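# Drawer kits by lit lamps, then return the signalled kit

## Task

Several kits sit on a tray, and some or all of them have a lamp beside them glowing in its own distinct colour. Place every kit with a lit lamp into a drawer that held nothing at the start, using a separate drawer for each, and close all drawers completely. Kits with unlit lamps stay on the tray. After a while the signal tower shows one of the lamp colours. Take the kit whose lamp showed that colour back out and set it on the tray, moving no other kit, and again close all drawers completely. Nothing may depend on the robot holding it in place at the end. Finally release everything and pull the grippers away.

## Robot and tools

Robot: two arms, left_arm (on the +y side) and right_arm, each ending in a two-finger parallel gripper. The names say nothing about which side of an image an arm appears on. Cameras: cam_high (overview) plus cam_left_wrist and cam_right_wrist, all 504x504 pixels. Use cam_high to read lamp colours, the signal tower and drawer states.

Frame: one scene frame for both arms, metres. Origin on the table surface midway between the arms, +x away from the robot over the table, +z up. Results give each gripper's end_effector_position and end_effector_quat_wxyz in this frame; printed positions can be slightly wrong, especially at long reach. Gripper axes: fingers point along the gripper's +z, close and open along its y. The reported point sits between the pads as they would be when closed; fingertips stick out about 33 mm past it when closed, 9 mm when wide open, and they travel roughly 24 mm outward while closing, so keep that clearance above surfaces.

execute_actions(actions): actions is a list of actions; each action is a list of 1 to 15 rows; each row is one control step (1/30 s), and if fewer than 15 rows are given the last repeats to fill 15. A row is 18 numbers in [-1, 1], always both arms: left dx, dy, dz, rx, ry, rz, position, force_limit, speed, then the same nine for the right. dx..rz are an offset, not a pose: the target relative to that gripper's measured pose at the start of the action (for a call's first action, the last pose a result reported), expressed in the gripper's own axes. Every row refers to that same start pose, not to the previous row. Scale: 1.0 = 0.6 m for dx, dy, dz and 180 degrees for rotation; rx, ry, rz form a single rotation vector. Each step the command is clipped to within 70 mm and 16 degrees of the current pose, so big offsets need several actions; after an action an arm goes at most to its last clipped pose. An empty list just returns state and images.

Gripper numbers (absolute, not offsets): position +1 = fully open (140 mm), about -0.8 = pads touching, -1 = close until blocked. force_limit -1 about 14 N, 0 about 60 N, +1 about 107 N (parts up to 40 mm wide). speed -1 about 30 mm/s, 0 about 140, +1 about 250. To leave a gripper unchanged, resend its previous three numbers; 0 is a real command. To keep an arm still, in a reply's first call send the offset back to where it should be, afterwards zeros.

move(target, speed, blocking): target is one 18-number row laid out as above; the pose part is an offset in the gripper's axes from the pose shown in the latest result that has one, same scale. Each gripper follows a straight line; both paths finish together, lasting 0.5 to 10 s (longer ones get cut at 10 s). speed is the path's top speed in m/s, 0.002 to 0.5, default 0.25; rotation up to twice that in rad/s. Rotation takes the shorter direction. Paths ignore obstacles and the other arm; grippers may lag, drift, or exceed speed near full extension. Finger values are sent at the start. Faster moves and targets deeper past a contact hit and press harder. blocking=false returns after 0.5 s while motion continues; before any further rows or moves you must wait or stop until a result shows the move ended. The result adds a move: line: ending (done, off_target, moving, held, fault; an arm not named is done), limits (paced = pose clipped; held = some steps blocked, after which the arm can surge), and each gripper's distance from its pose.

wait(seconds 0 to 10): lets time pass holding last commands; returns early if a running move ends. stop(): brakes a running move (needs braking room; fingers continue). zoom_image(camera, region [x0, y0, x1, y1] in pixels, top-left origin, at most 504x504). finished_scene(scene): ends the current scene, given its number; irreversible, and the goal must hold afterwards.

Reading results: object_status 0 moving, 1 blocked while opening, 2 blocked while closing (a grip), 3 reached target or pads met (a thin part may still be held). After gripping, check for 2. Stopped fingers stay put until the position number changes by 0.01 or more, or the object shifts. With status 2, a new force_limit applies only with a new position (e.g. -1 to -0.98) or if the object yields. position_measured is in counts: 3 open, 230 pads together, non-linear. Hand target = pose the controller now drives toward. pose unreachable = clearance check altered or blocked that arm's command. Step readings list positions; HELD marks steps where that arm was held back. Joint torques are total drive output; external torques estimate outside load, including friction and the held part's weight; no reading means no estimate.

Limits: joint ranges (rad) waist -2.744 to 2.744, shoulder -1.784 to 1.784, upper arm roll -2.901 to 2.901, elbow -3.042 to -0.152, forearm roll -2.807 to 2.807, wrist pitch 0.544 to 4.517, wrist roll -3.016 to 3.016. Load limits (N m) waist 20, shoulder 20, upper arm roll 18, elbow 18, forearm roll 12, wrist pitch 12, wrist roll 12. Reaching one causes a TORQUE FAULT: the arm halts for 10 s and drops the rest of the call. Holding loads heats motors; MOTOR HOT warns, OVER-TEMPERATURE FAULT brakes the arm until cool. Elbows stop just before straight; position beats orientation when both cannot be met.

Avoid: dropping kits, hard pushes or slams on drawers, knocking anything off the table, arms colliding or pressing each other. Parts may be tugged or loose items nudged at random, so recheck grips and positions. The robot keeps running on its last command while you compose a reply.

Camera intrinsics (pinhole with radial distortion): cam_high fx=fy=374.328, cx 251.012, cy 252.895; cam_left_wrist fx=fy=426.808, cx 250.458, cy 251.597; cam_right_wrist fx=fy=438.618, cx 249.236, cy 252.495.

Each tool is called after "Call:" as name(argument=value, ...), one argument or row to a line, values as JSON.

## Session

Call:
execute_actions(
  actions=[],
)

Scene clock: 0.00 s.
left_arm: end_effector_position=(+0.3107, +0.4379, +0.1635) position_measured=3 object_status=3 end_effector_quat_wxyz=(-0.143, +0.647, -0.609, -0.436) | right_arm: end_effector_position=(+0.6259, -0.7987, +0.1506) position_measured=3 object_status=3 end_effector_quat_wxyz=(+0.054, -0.323, +0.718, -0.614)
Joint positions: left_arm=[-0.089  0.153 -0.089 -2.229  0.607  1.578 -0.645] | right_arm=[-0.443  0.455 -0.014 -2.113 -2.181  2.202  2.334]
Joint velocities: left_arm=[ 0.     0.    -0.001 -0.    -0.001 -0.001 -0.   ] | right_arm=[ 0.     0.     0.    -0.001  0.001 -0.001  0.001]
Joint torques (N m, as the joint torque sensors report them, + toward a larger angle): no reading
External joint torques (N m, as the arm's controller estimates them; a push from outside toward a larger angle lowers the number): no reading
Hand target (left_arm): +0.311, +0.438, +0.163; -0.143, +0.647, -0.609, -0.436
Hand target (right_arm): +0.626, -0.799, +0.151; +0.054, -0.323, +0.718, -0.614

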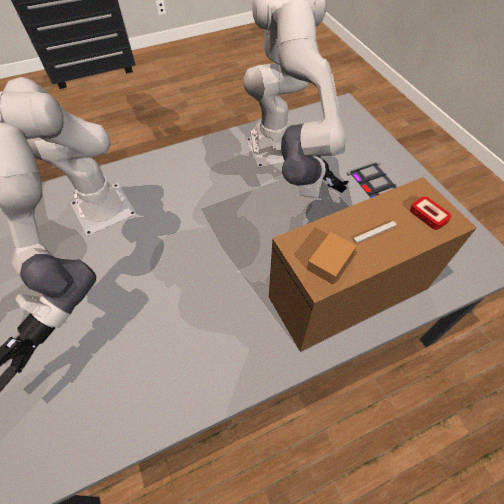

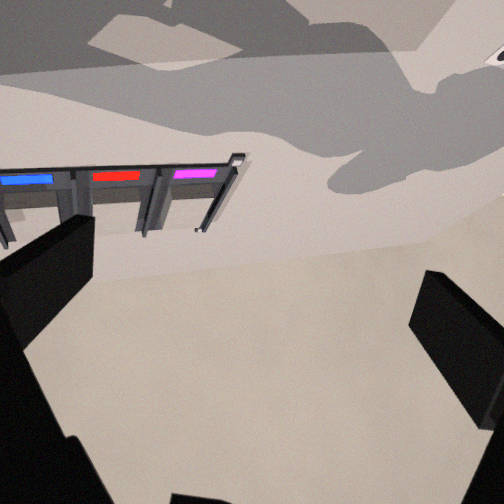

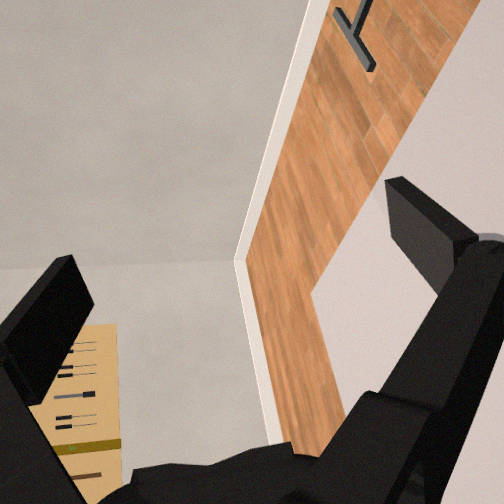

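Call:
zoom_image(
  camera="cam_high",
  region=[240, 120, 500, 360],
)

Call:
zoom_image(
  camera="cam_left_wrist",
  region=[0, 120, 260, 280],
)

Region (240, 120, 500, 360) of cam_high's 504x504 image, scaled by 1.938, with more detail than that image has; it fills the top 465 rows of this view, and the rest is white.

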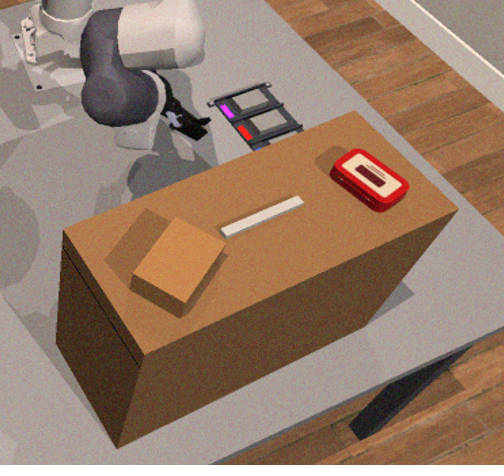

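Region (0, 120, 260, 280) of cam_left_wrist's 504x504 image, scaled by 1.938, with more detail than that image has; it fills the top 310 rows of this view, and the rest is white.

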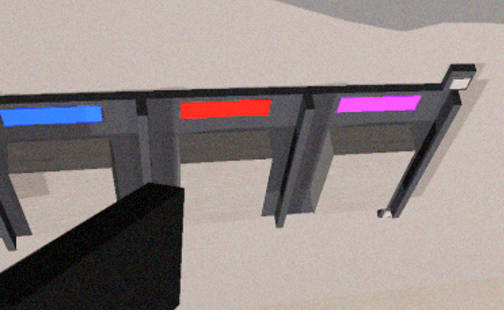

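Call:
move(
  target=[-0.241,0.119,-0.159,-0.103,0.315,-0.441,1,0,0,0,0,0,0,0,0,1,0,0],
  speed=0.3,
)

Scene clock: 15.73 s.
left_arm: end_effector_position=(+0.2953, +0.4571, +0.3494) position_measured=3 object_status=3 end_effector_quat_wxyz=(-0.004, +1.000, -0.001, -0.011) | right_arm: end_effector_position=(+0.6259, -0.7987, +0.1506) position_measured=3 object_status=3 end_effector_quat_wxyz=(+0.054, -0.323, +0.718, -0.614)
Joint positions: left_arm=[ 0.311 -0.604  0.047 -2.31   0.039  1.686 -1.358] | right_arm=[-0.443  0.455 -0.014 -2.113 -2.181  2.202  2.334]
Joint velocities: left_arm=[ 0.001 -0.001  0.    -0.001  0.001  0.003 -0.025] | right_arm=[ 0.001  0.001 -0.    -0.     0.001 -0.001  0.   ]
Joint torques (N m, as the joint torque sensors report them, + toward a larger angle): left_arm=[  2.23 -11.93  -3.47  22.36  -0.24   2.76  -0.15] | right_arm=[ -0.59 -38.4    0.41  18.54  -0.55  -1.59   0.05]
External joint torques (N m, as the arm's controller estimates them; a push from outside toward a larger angle lowers the number): left_arm=[ 2.19 -0.96 -2.21 -1.82 -1.13  0.29 -0.15] | right_arm=[-0.71  1.47  0.84  0.74 -0.08 -0.12  0.09]
Hand target (left_arm): +0.296, +0.456, +0.349; -0.002, +1.000, +0.006, -0.010
Hand target (right_arm): +0.626, -0.799, +0.151; +0.054, -0.323, +0.718, -0.614
Off the commanded pose (left_arm): 0.009 m, 1 deg.
Off the commanded pose (right_arm): 0.000 m, 0 deg.
move: off_target (left_arm)

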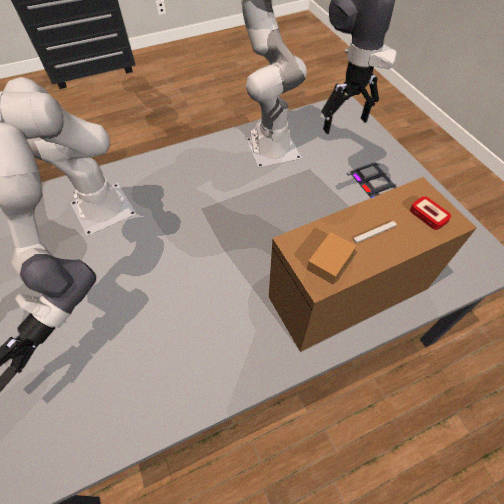

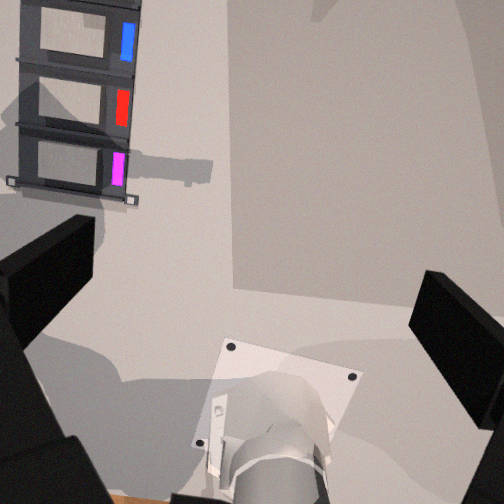

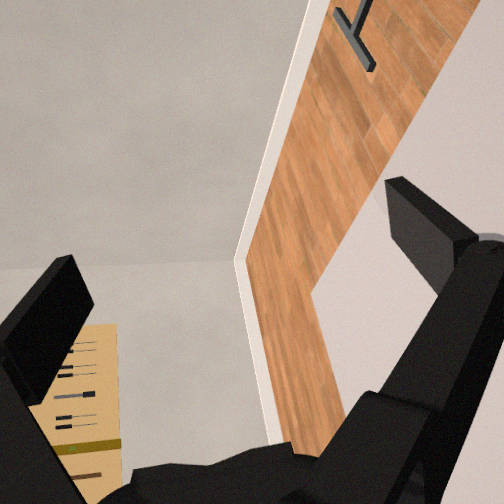

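Call:
move(
  target=[-0.04,0.595,0,0,0.36,0,1,0,0,0,0,0,0,0,0,1,0,0],
  speed=0.3,
)

Scene clock: 24.27 s.
left_arm: end_effector_position=(+0.2679, +0.0954, +0.3459) position_measured=3 object_status=3 end_effector_quat_wxyz=(-0.008, +0.850, -0.007, +0.526) | right_arm: end_effector_position=(+0.6259, -0.7987, +0.1506) position_measured=3 object_status=3 end_effector_quat_wxyz=(+0.054, -0.323, +0.718, -0.614)
Joint positions: left_arm=[ 0.008 -1.689 -1.229 -2.931 -0.801  2.418 -2.055] | right_arm=[-0.443  0.455 -0.014 -2.113 -2.181  2.202  2.334]
Joint velocities: left_arm=[-0.001 -0.    -0.001  0.001 -0.004 -0.    -0.023] | right_arm=[ 0.001  0.001 -0.001 -0.    -0.001 -0.    -0.   ]
Joint torques (N m, as the joint torque sensors report them, + toward a larger angle): left_arm=[ 1.86  9.93 14.4   7.48 -0.45  3.2  -0.07] | right_arm=[ -0.54 -38.48   0.69  18.44  -0.59  -1.58   0.07]
External joint torques (N m, as the arm's controller estimates them; a push from outside toward a larger angle lowers the number): left_arm=[ 1.96 -2.37 -2.24  1.   -1.09  0.21 -0.09] | right_arm=[-0.59  1.46  1.18  0.59 -0.11 -0.1   0.11]
Hand target (left_arm): +0.268, +0.094, +0.347; -0.004, +0.850, -0.002, +0.528
Hand target (right_arm): +0.626, -0.799, +0.151; +0.054, -0.323, +0.718, -0.614
Off the commanded pose (left_arm): 0.006 m, 1 deg.
Off the commanded pose (right_arm): 0.000 m, 0 deg.
move: off_target (left_arm)

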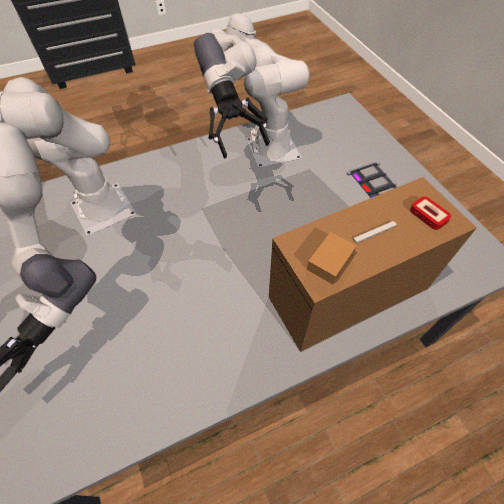

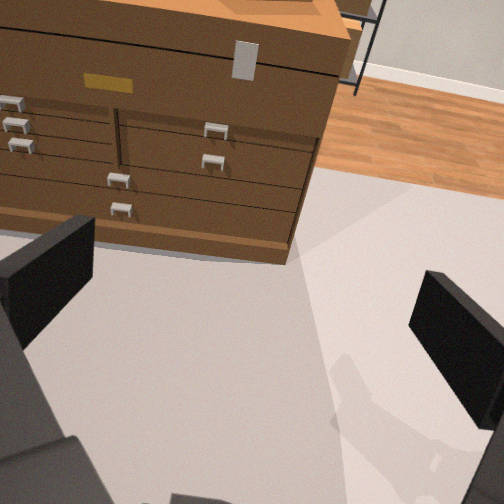

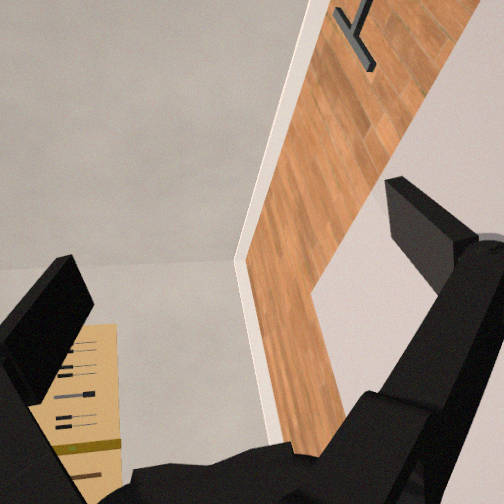

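Call:
move(
  target=[-0.195,-0.875,0.153,0,-0.353,0,1,0,0,0,0,0,0,0,0,1,0,0],
  speed=0.3,
)

Call:
zoom_image(
  camera="cam_left_wrist",
  region=[0, 0, 340, 340],
)

Scene clock: 38.57 s.
left_arm: end_effector_position=(+0.3068, +0.6241, +0.2060) position_measured=3 object_status=3 end_effector_quat_wxyz=(-0.004, +1.000, +0.000, -0.001) | right_arm: end_effector_position=(+0.6259, -0.7987, +0.1506) position_measured=3 object_status=3 end_effector_quat_wxyz=(+0.054, -0.323, +0.718, -0.614)
Joint positions: left_arm=[ 0.749 -0.297 -0.002 -2.43   0.008  2.135 -0.963] | right_arm=[-0.443  0.455 -0.014 -2.113 -2.181  2.202  2.334]
Joint velocities: left_arm=[ 0.001  0.001  0.    -0.001  0.002 -0.008  0.028] | right_arm=[-0.001 -0.001  0.    -0.002 -0.001 -0.    -0.001]
Joint torques (N m, as the joint torque sensors report them, + toward a larger angle): left_arm=[ -0.08 -19.89  -0.88  23.8    1.61   2.1    0.27] | right_arm=[ -0.15 -38.53   0.45  18.35  -0.61  -1.58   0.06]
External joint torques (N m, as the arm's controller estimates them; a push from outside toward a larger angle lowers the number): left_arm=[-0.09  0.99 -0.61  0.29  0.89 -0.43  0.27] | right_arm=[-0.1   1.34  1.03  0.58 -0.13 -0.1   0.1 ]
Hand target (left_arm): +0.306, +0.625, +0.206; -0.004, +1.000, -0.007, -0.004
Hand target (right_arm): +0.626, -0.799, +0.151; +0.054, -0.323, +0.718, -0.614
Off the commanded pose (left_arm): 0.009 m, 1 deg.
Off the commanded pose (right_arm): 0.000 m, 0 deg.
move: off_target (left_arm)

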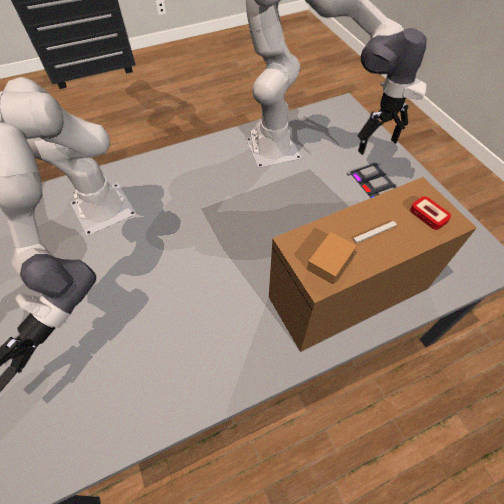

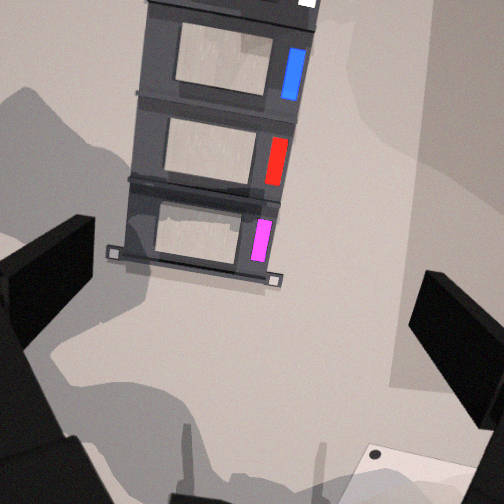

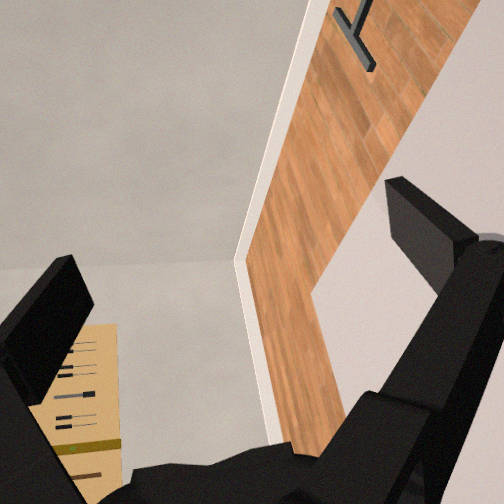

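Region (0, 0, 340, 340) of cam_left_wrist's 504x504 image, scaled by 1.482, with more detail than that image has.

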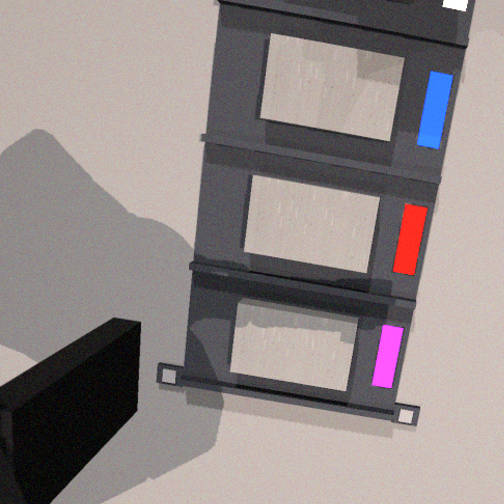

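Call:
move(
  target=[0.2,-0.068,0.07,0,0,0,1,0,0,0,0,0,0,0,0,1,0,0],
)

Scene clock: 42.47 s.
left_arm: end_effector_position=(+0.4261, +0.6638, +0.1639) position_measured=3 object_status=3 end_effector_quat_wxyz=(-0.000, +1.000, -0.003, -0.000) | right_arm: end_effector_position=(+0.6259, -0.7987, +0.1506) position_measured=3 object_status=3 end_effector_quat_wxyz=(+0.054, -0.323, +0.718, -0.614)
Joint positions: left_arm=[ 0.722  0.11  -0.038 -2.079  0.006  2.189 -1.017] | right_arm=[-0.443  0.455 -0.014 -2.113 -2.181  2.202  2.334]
Joint velocities: left_arm=[ 0.     0.001 -0.     0.002 -0.     0.001 -0.021] | right_arm=[-0.    -0.    -0.001 -0.     0.001 -0.     0.   ]
Joint torques (N m, as the joint torque sensors report them, + toward a larger angle): left_arm=[ -1.17 -32.46  -0.71  23.85   1.08   2.94  -0.15] | right_arm=[ -0.47 -38.52   0.67  18.27  -0.57  -1.58   0.05]
External joint torques (N m, as the arm's controller estimates them; a push from outside toward a larger angle lowers the number): left_arm=[-1.07  2.27 -0.59  0.68  0.39  0.41 -0.15] | right_arm=[-0.43  1.33  1.24  0.51 -0.1  -0.1   0.09]
Hand target (left_arm): +0.428, +0.664, +0.164; -0.002, +1.000, -0.001, +0.001
Hand target (right_arm): +0.626, -0.799, +0.151; +0.054, -0.323, +0.718, -0.614
Off the commanded pose (left_arm): 0.002 m, 1 deg.
Off the commanded pose (right_arm): 0.000 m, 0 deg.
move: done

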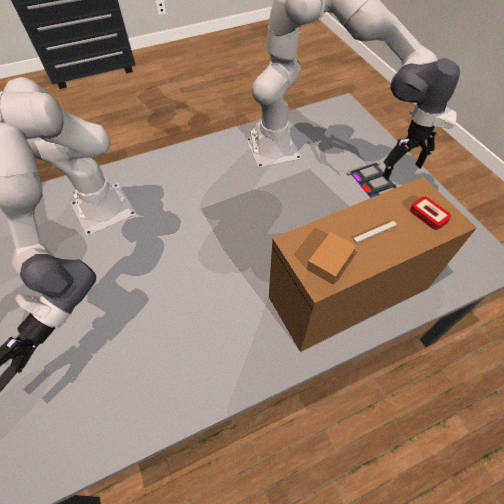

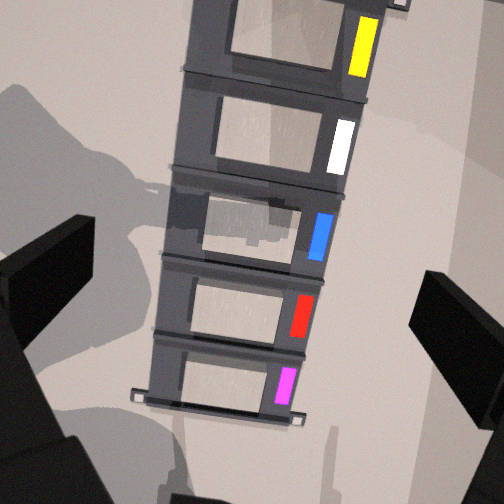

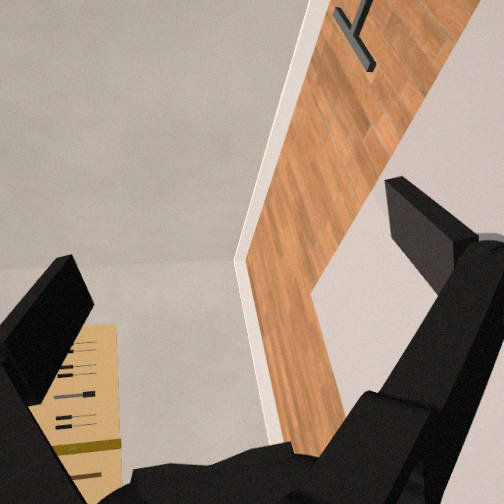

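Call:
move(
  target=[0.115,0.645,0.048,0,0.278,0,-0.2,0,0,0,0,0,0,0,0,1,0,0],
)

Scene clock: 51.47 s.
left_arm: end_effector_position=(+0.4972, +0.2652, +0.1368) position_measured=154 object_status=3 end_effector_quat_wxyz=(+0.009, +0.905, -0.009, +0.425) | right_arm: end_effector_position=(+0.6259, -0.7987, +0.1506) position_measured=3 object_status=3 end_effector_quat_wxyz=(+0.054, -0.323, +0.718, -0.614)
Joint positions: left_arm=[ 0.107  0.137 -0.37  -2.829 -0.474  3.871 -1.416] | right_arm=[-0.443  0.455 -0.014 -2.113 -2.181  2.202  2.334]
Joint velocities: left_arm=[ 0.001  0.     0.    -0.002  0.011  0.009 -0.037] | right_arm=[-0.     0.001  0.    -0.     0.     0.     0.001]
Joint torques (N m, as the joint torque sensors report them, + toward a larger angle): left_arm=[  2.06 -22.34  -2.1   11.28   1.43   3.68  -0.14] | right_arm=[ -0.46 -38.68   0.47  18.25  -0.59  -1.59   0.08]
External joint torques (N m, as the arm's controller estimates them; a push from outside toward a larger angle lowers the number): left_arm=[ 2.02  1.74 -1.34 -1.11  0.87  0.2  -0.16] | right_arm=[-0.47  1.19  0.99  0.45 -0.11 -0.11  0.12]
Hand target (left_arm): +0.496, +0.265, +0.136; +0.012, +0.905, -0.004, +0.425
Hand target (right_arm): +0.626, -0.799, +0.151; +0.054, -0.323, +0.718, -0.614
Off the commanded pose (left_arm): 0.012 m, 1 deg.
Off the commanded pose (right_arm): 0.000 m, 0 deg.
move: off_target (left_arm)

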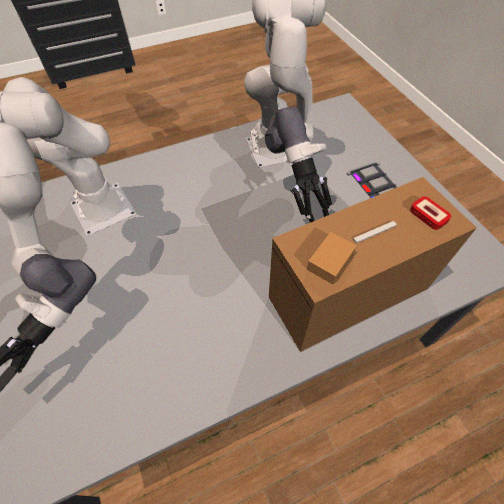

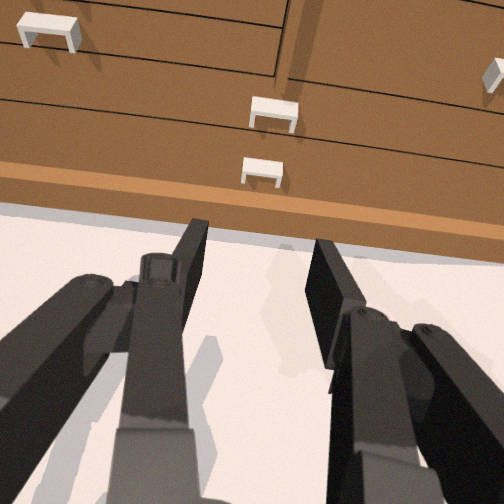

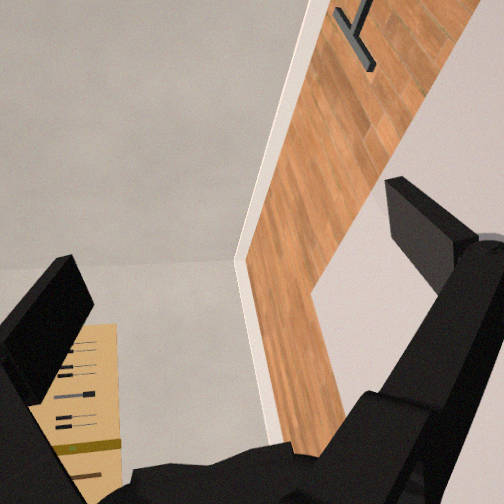

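Call:
move(
  target=[0.032,-0.003,0.088,0,-0.067,0,-0.2,0,0,0,0,0,0,0,0,1,0,0],
  speed=0.1,
)

Scene clock: 62.70 s.
left_arm: end_effector_position=(+0.5514, +0.2675, +0.1209) position_measured=154 object_status=3 end_effector_quat_wxyz=(+0.015, +0.942, +0.001, +0.335) | right_arm: end_effector_position=(+0.6259, -0.7987, +0.1506) position_measured=3 object_status=3 end_effector_quat_wxyz=(+0.054, -0.323, +0.718, -0.614)
Joint positions: left_arm=[-0.118  0.159 -0.116 -2.544 -0.786  3.45  -1.098] | right_arm=[-0.443  0.455 -0.014 -2.113 -2.181  2.202  2.334]
Joint velocities: left_arm=[-0.179  0.004  0.151  0.032 -0.135 -0.029  0.135] | right_arm=[ 0.     0.001  0.001  0.001  0.     0.    -0.001]
Joint torques (N m, as the joint torque sensors report them, + toward a larger angle): left_arm=[ -0.88 -27.99   0.09  16.97   0.06   2.92   0.3 ] | right_arm=[ -0.13 -38.56   0.54  18.57  -0.57  -1.6    0.07]
External joint torques (N m, as the arm's controller estimates them; a push from outside toward a larger angle lowers the number): left_arm=[-1.01  1.85  0.09  0.56 -1.24 -0.38  0.28] | right_arm=[-0.2   1.4   1.01  0.7  -0.09 -0.13  0.11]
Hand target (left_arm): +0.551, +0.267, +0.119; +0.010, +0.943, -0.012, +0.332
Hand target (right_arm): +0.626, -0.799, +0.151; +0.054, -0.323, +0.718, -0.614
Off the commanded pose (left_arm): 0.004 m, 2 deg.
Off the commanded pose (right_arm): 0.000 m, 0 deg.
move: off_target (left_arm)

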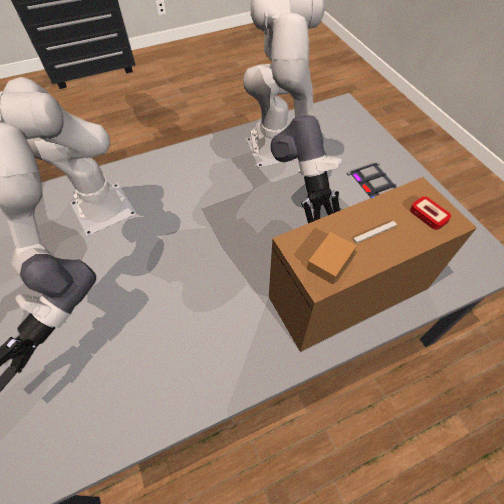

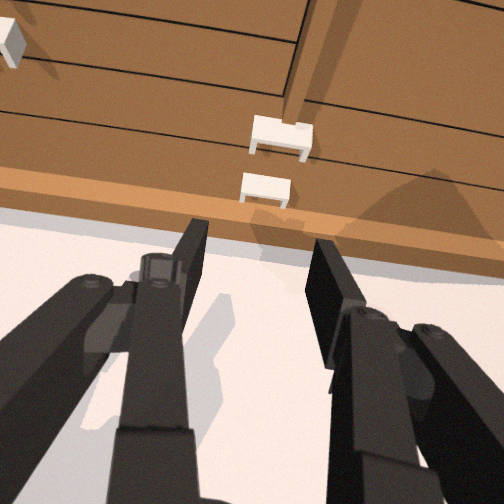

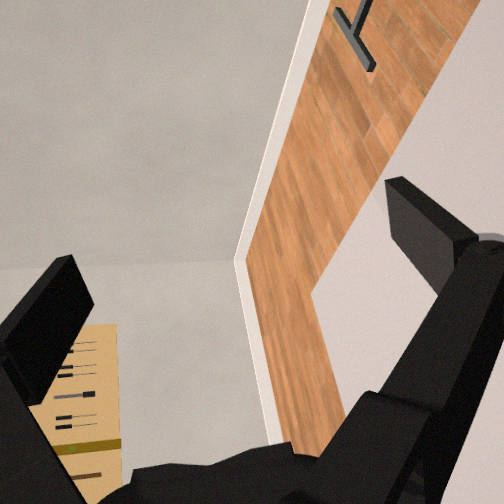

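Call:
move(
  target=[0.017,-0.003,0.05,0,0,0,-0.2,0,0,0,0,0,0,0,0,1,0,0],
  speed=0.04,
)

Scene clock: 66.40 s.
left_arm: end_effector_position=(+0.5762, +0.2693, +0.1025) position_measured=154 object_status=3 end_effector_quat_wxyz=(+0.014, +0.943, -0.001, +0.332) | right_arm: end_effector_position=(+0.6259, -0.7987, +0.1506) position_measured=3 object_status=3 end_effector_quat_wxyz=(+0.054, -0.323, +0.718, -0.614)
Joint positions: left_arm=[-0.046  0.256 -0.159 -2.463 -0.744  3.458 -1.099] | right_arm=[-0.443  0.455 -0.014 -2.113 -2.181  2.202  2.334]
Joint velocities: left_arm=[ 0.038  0.003 -0.038  0.002  0.01   0.011 -0.017] | right_arm=[ 0.001 -0.001  0.003 -0.001 -0.001 -0.001 -0.001]
Joint torques (N m, as the joint torque sensors report them, + toward a larger angle): left_arm=[  1.98 -30.79  -2.19  17.4    2.25   3.68  -0.11] | right_arm=[ -0.49 -38.6    0.58  18.48  -0.59  -1.58   0.04]
External joint torques (N m, as the arm's controller estimates them; a push from outside toward a larger angle lowers the number): left_arm=[ 2.05  1.8  -1.76  1.16  1.03  0.39 -0.12] | right_arm=[-0.57  1.41  1.04  0.62 -0.11 -0.11  0.08]
Hand target (left_arm): +0.578, +0.269, +0.104; +0.015, +0.942, +0.002, +0.335
Hand target (right_arm): +0.626, -0.799, +0.151; +0.054, -0.323, +0.718, -0.614
Off the commanded pose (left_arm): 0.003 m, 0 deg.
Off the commanded pose (right_arm): 0.000 m, 0 deg.
move: done

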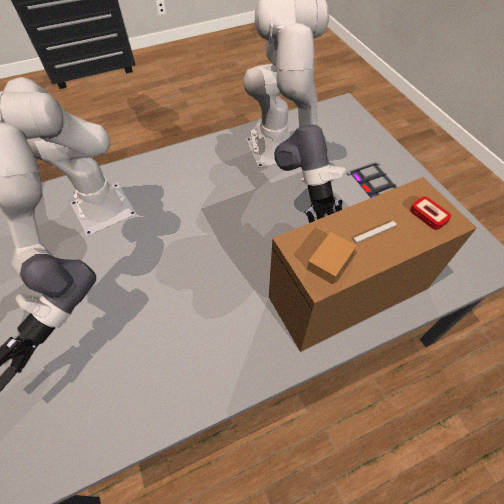

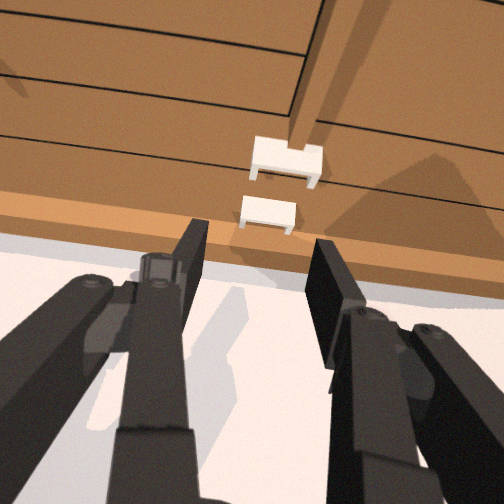

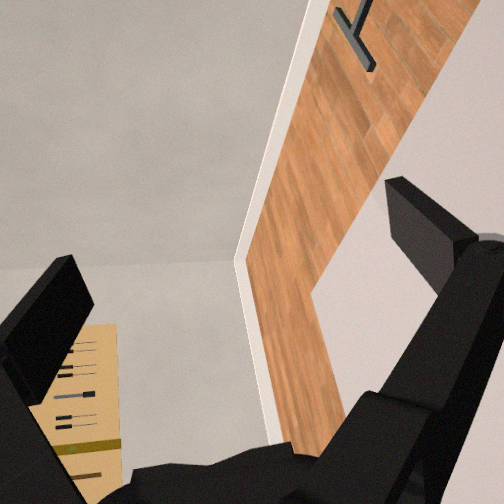

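Call:
move(
  target=[0.004,0,0.047,0,0,0,-0.2,0,0,0,0,0,0,0,0,1,0,0],
  speed=0.03,
)

Scene clock: 68.97 s.
left_arm: end_effector_position=(+0.5937, +0.2691, +0.0805) position_measured=154 object_status=3 end_effector_quat_wxyz=(+0.015, +0.944, -0.000, +0.330) | right_arm: end_effector_position=(+0.6259, -0.7987, +0.1506) position_measured=3 object_status=3 end_effector_quat_wxyz=(+0.054, -0.323, +0.718, -0.614)
Joint positions: left_arm=[ 0.001  0.348 -0.19  -2.399 -0.704  3.48  -1.111] | right_arm=[-0.443  0.455 -0.014 -2.113 -2.181  2.202  2.334]
Joint velocities: left_arm=[ 0.008  0.002 -0.01   0.006  0.001  0.008  0.002] | right_arm=[ 0.    -0.    -0.002 -0.001 -0.001  0.    -0.   ]
Joint torques (N m, as the joint torque sensors report them, + toward a larger angle): left_arm=[  2.22 -32.94  -2.4   16.93   2.15   3.66   0.05] | right_arm=[ -0.56 -38.59   0.6   18.2   -0.6   -1.56   0.03]
External joint torques (N m, as the arm's controller estimates them; a push from outside toward a larger angle lowers the number): left_arm=[ 2.26  1.97 -1.48  1.06  0.97  0.36  0.03] | right_arm=[-0.48  1.35  1.21  0.37 -0.12 -0.07  0.07]
Hand target (left_arm): +0.596, +0.269, +0.082; +0.015, +0.943, -0.000, +0.332
Hand target (right_arm): +0.626, -0.799, +0.151; +0.054, -0.323, +0.718, -0.614
Off the commanded pose (left_arm): 0.003 m, 0 deg.
Off the commanded pose (right_arm): 0.000 m, 0 deg.
move: done

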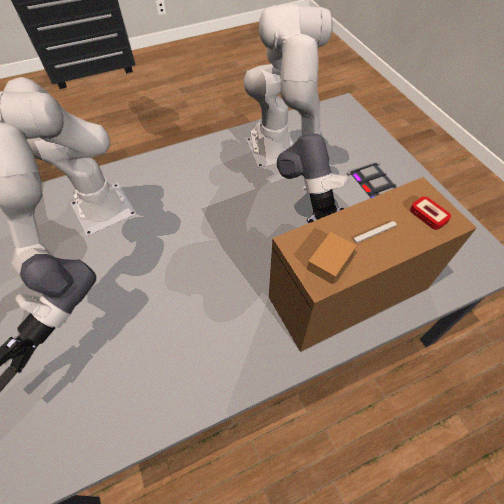

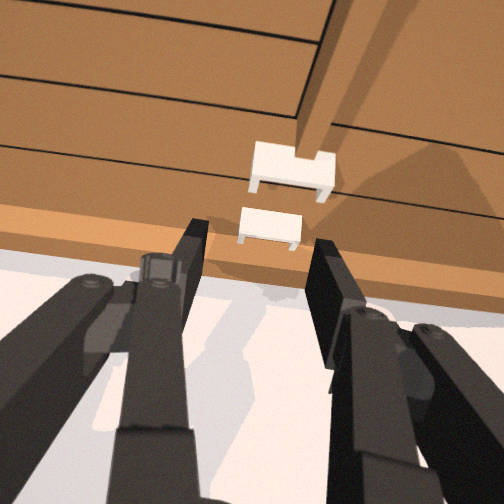

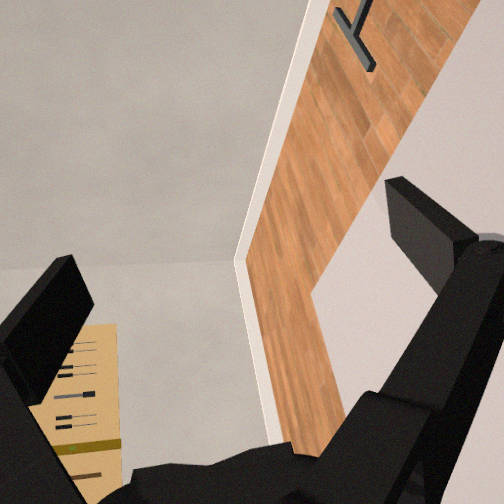

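Call:
move(
  target=[0.01,0.005,0.025,0,0,0,-0.2,0,0,0,0,0,0,0,0,1,0,0],
  speed=0.02,
)

Call:
move(
  target=[0,0,0,0,0,0,-1,0.5,-0.5,0,0,0,0,0,0,1,0,0],
)

Scene clock: 73.93 s.
left_arm: end_effector_position=(+0.6034, +0.2673, +0.0718) position_measured=154 object_status=3 end_effector_quat_wxyz=(+0.015, +0.944, +0.002, +0.328) | right_arm: end_effector_position=(+0.6259, -0.7987, +0.1506) position_measured=3 object_status=3 end_effector_quat_wxyz=(+0.054, -0.323, +0.718, -0.614)
Joint positions: left_arm=[-0.019  0.389 -0.17  -2.358 -0.708  3.478 -1.11 ] | right_arm=[-0.443  0.455 -0.014 -2.113 -2.181  2.202  2.334]
Joint velocities: left_arm=[-0.008  0.002  0.006  0.002  0.    -0.003  0.001] | right_arm=[-0.001  0.    -0.002 -0.001 -0.002  0.     0.001]
Joint torques (N m, as the joint torque sensors report them, + toward a larger angle): left_arm=[ -1.01 -30.44   0.57  22.43   1.46   2.94   0.33] | right_arm=[ -0.31 -38.58   0.61  18.29  -0.59  -1.55   0.08]
External joint torques (N m, as the arm's controller estimates them; a push from outside toward a larger angle lowers the number): left_arm=[-1.01  5.71  1.39  6.53  0.27 -0.36  0.31] | right_arm=[-0.1   1.25  1.34  0.53 -0.12 -0.06  0.12]
Hand target (left_arm): +0.608, +0.266, +0.073; +0.015, +0.944, -0.000, +0.330
Hand target (right_arm): +0.626, -0.799, +0.151; +0.054, -0.323, +0.718, -0.614
Off the commanded pose (left_arm): 0.005 m, 0 deg.
Off the commanded pose (right_arm): 0.000 m, 0 deg.
move: off_target (left_arm)

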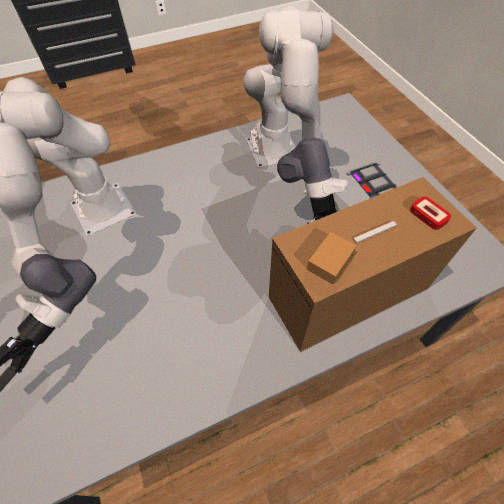

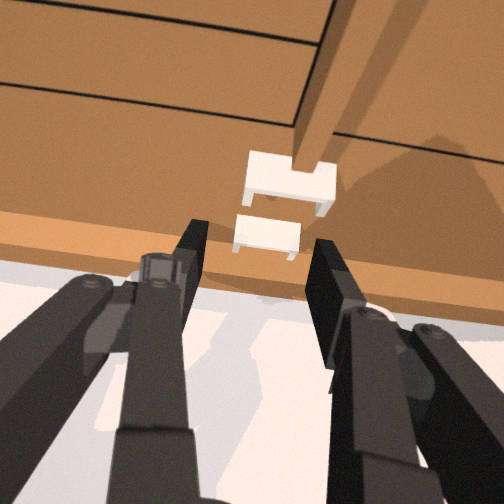

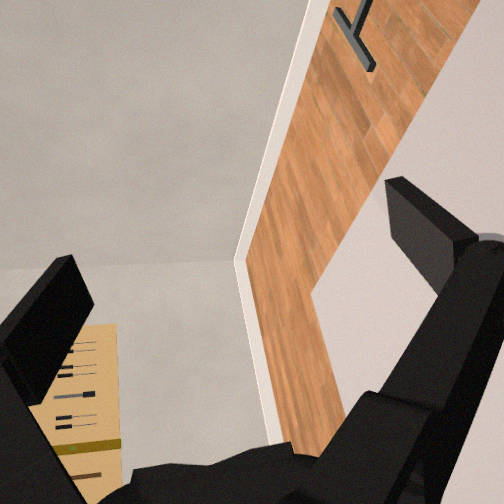

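Scene clock: 74.43 s.
left_arm: end_effector_position=(+0.6016, +0.2659, +0.0708) position_measured=195 object_status=0 end_effector_quat_wxyz=(+0.015, +0.945, +0.001, +0.327) | right_arm: end_effector_position=(+0.6259, -0.7987, +0.1506) position_measured=3 object_status=3 end_effector_quat_wxyz=(+0.054, -0.323, +0.718, -0.614)
Joint positions: left_arm=[-0.02   0.388 -0.171 -2.361 -0.708  3.478 -1.111] | right_arm=[-0.443  0.455 -0.014 -2.113 -2.181  2.202  2.334]
Joint velocities: left_arm=[ 0.     0.003  0.    -0.001  0.001  0.    -0.001] | right_arm=[-0.001  0.     0.    -0.001 -0.     0.     0.001]
Joint torques (N m, as the joint torque sensors report them, + toward a larger angle): left_arm=[  1.49 -33.91  -1.21  17.45   1.3    3.3    0.02] | right_arm=[ -0.53 -38.52   0.56  18.27  -0.57  -1.57   0.06]
External joint torques (N m, as the arm's controller estimates them; a push from outside toward a larger angle lowers the number): left_arm=[ 1.46  1.94 -0.43  1.73  0.13  0.02  0.  ] | right_arm=[-0.45  1.41  1.17  0.46 -0.09 -0.08  0.1 ]
Hand target (left_arm): +0.603, +0.267, +0.072; +0.015, +0.944, +0.002, +0.328
Hand target (right_arm): +0.626, -0.799, +0.151; +0.054, -0.323, +0.718, -0.614
Off the commanded pose (left_arm): 0.003 m, 0 deg.
Off the commanded pose (right_arm): 0.000 m, 0 deg.
move: done

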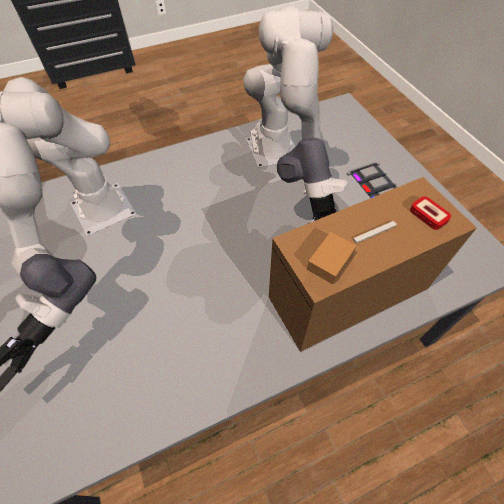

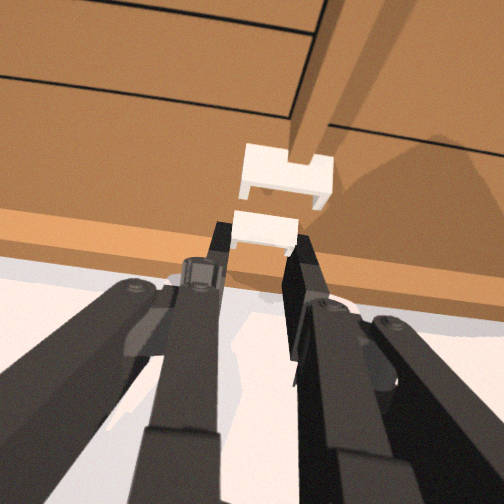

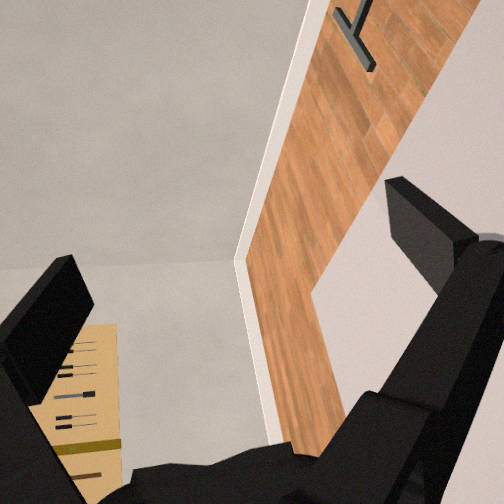

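Call:
move(
  target=[-0.157,0,-0.124,0,0,0,-1,0.5,-0.5,0,0,0,0,0,0,1,0,0],
  speed=0.06,
)

Scene clock: 78.50 s.
left_arm: end_effector_position=(+0.4829, +0.2615, +0.0711) position_measured=195 object_status=2 end_effector_quat_wxyz=(+0.016, +0.945, -0.002, +0.326) | right_arm: end_effector_position=(+0.6259, -0.7987, +0.1506) position_measured=3 object_status=3 end_effector_quat_wxyz=(+0.054, -0.323, +0.718, -0.614)
Joint positions: left_arm=[ 0.16   0.202 -0.422 -2.751 -0.574  3.657 -1.323] | right_arm=[-0.443  0.455 -0.014 -2.113 -2.181  2.202  2.334]
Joint velocities: left_arm=[ 0.015  0.001 -0.008 -0.01   0.02   0.008 -0.038] | right_arm=[-0.    -0.001 -0.001 -0.001 -0.001 -0.001  0.001]
Joint torques (N m, as the joint torque sensors report them, + toward a larger angle): left_arm=[  2.47 -26.37  -2.35   8.46   1.26   3.83   0.13] | right_arm=[ -0.54 -38.71   0.61  18.52  -0.57  -1.62   0.08]
External joint torques (N m, as the arm's controller estimates them; a push from outside toward a larger angle lowers the number): left_arm=[ 2.37 -0.62 -1.01 -4.04  0.57  0.4   0.13] | right_arm=[-0.48  1.36  1.2   0.63 -0.1  -0.12  0.12]
Hand target (left_arm): +0.481, +0.264, +0.071; +0.016, +0.945, +0.001, +0.326
Hand target (right_arm): +0.626, -0.799, +0.151; +0.054, -0.323, +0.718, -0.614
Off the commanded pose (left_arm): 0.006 m, 0 deg.
Off the commanded pose (right_arm): 0.000 m, 0 deg.
move: off_target (left_arm)

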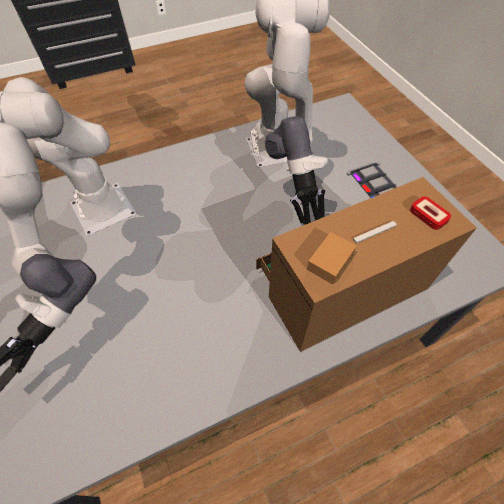

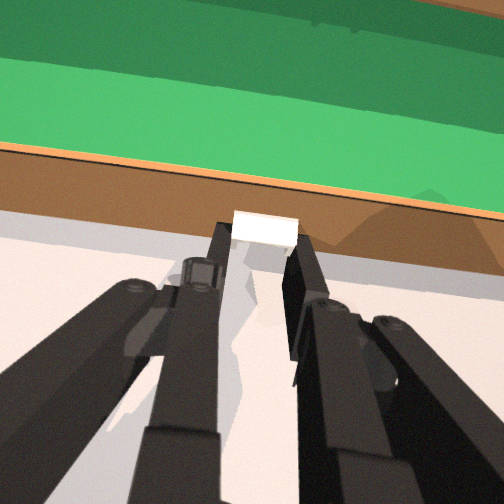

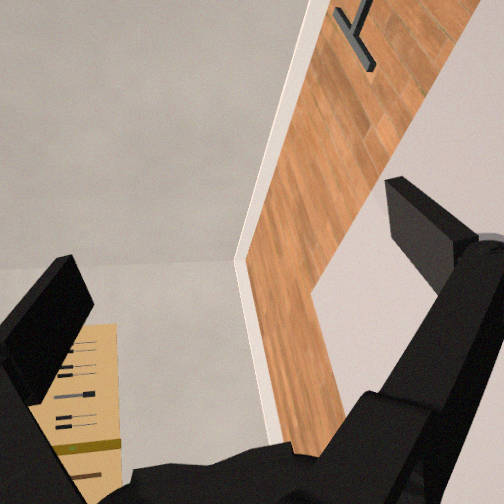

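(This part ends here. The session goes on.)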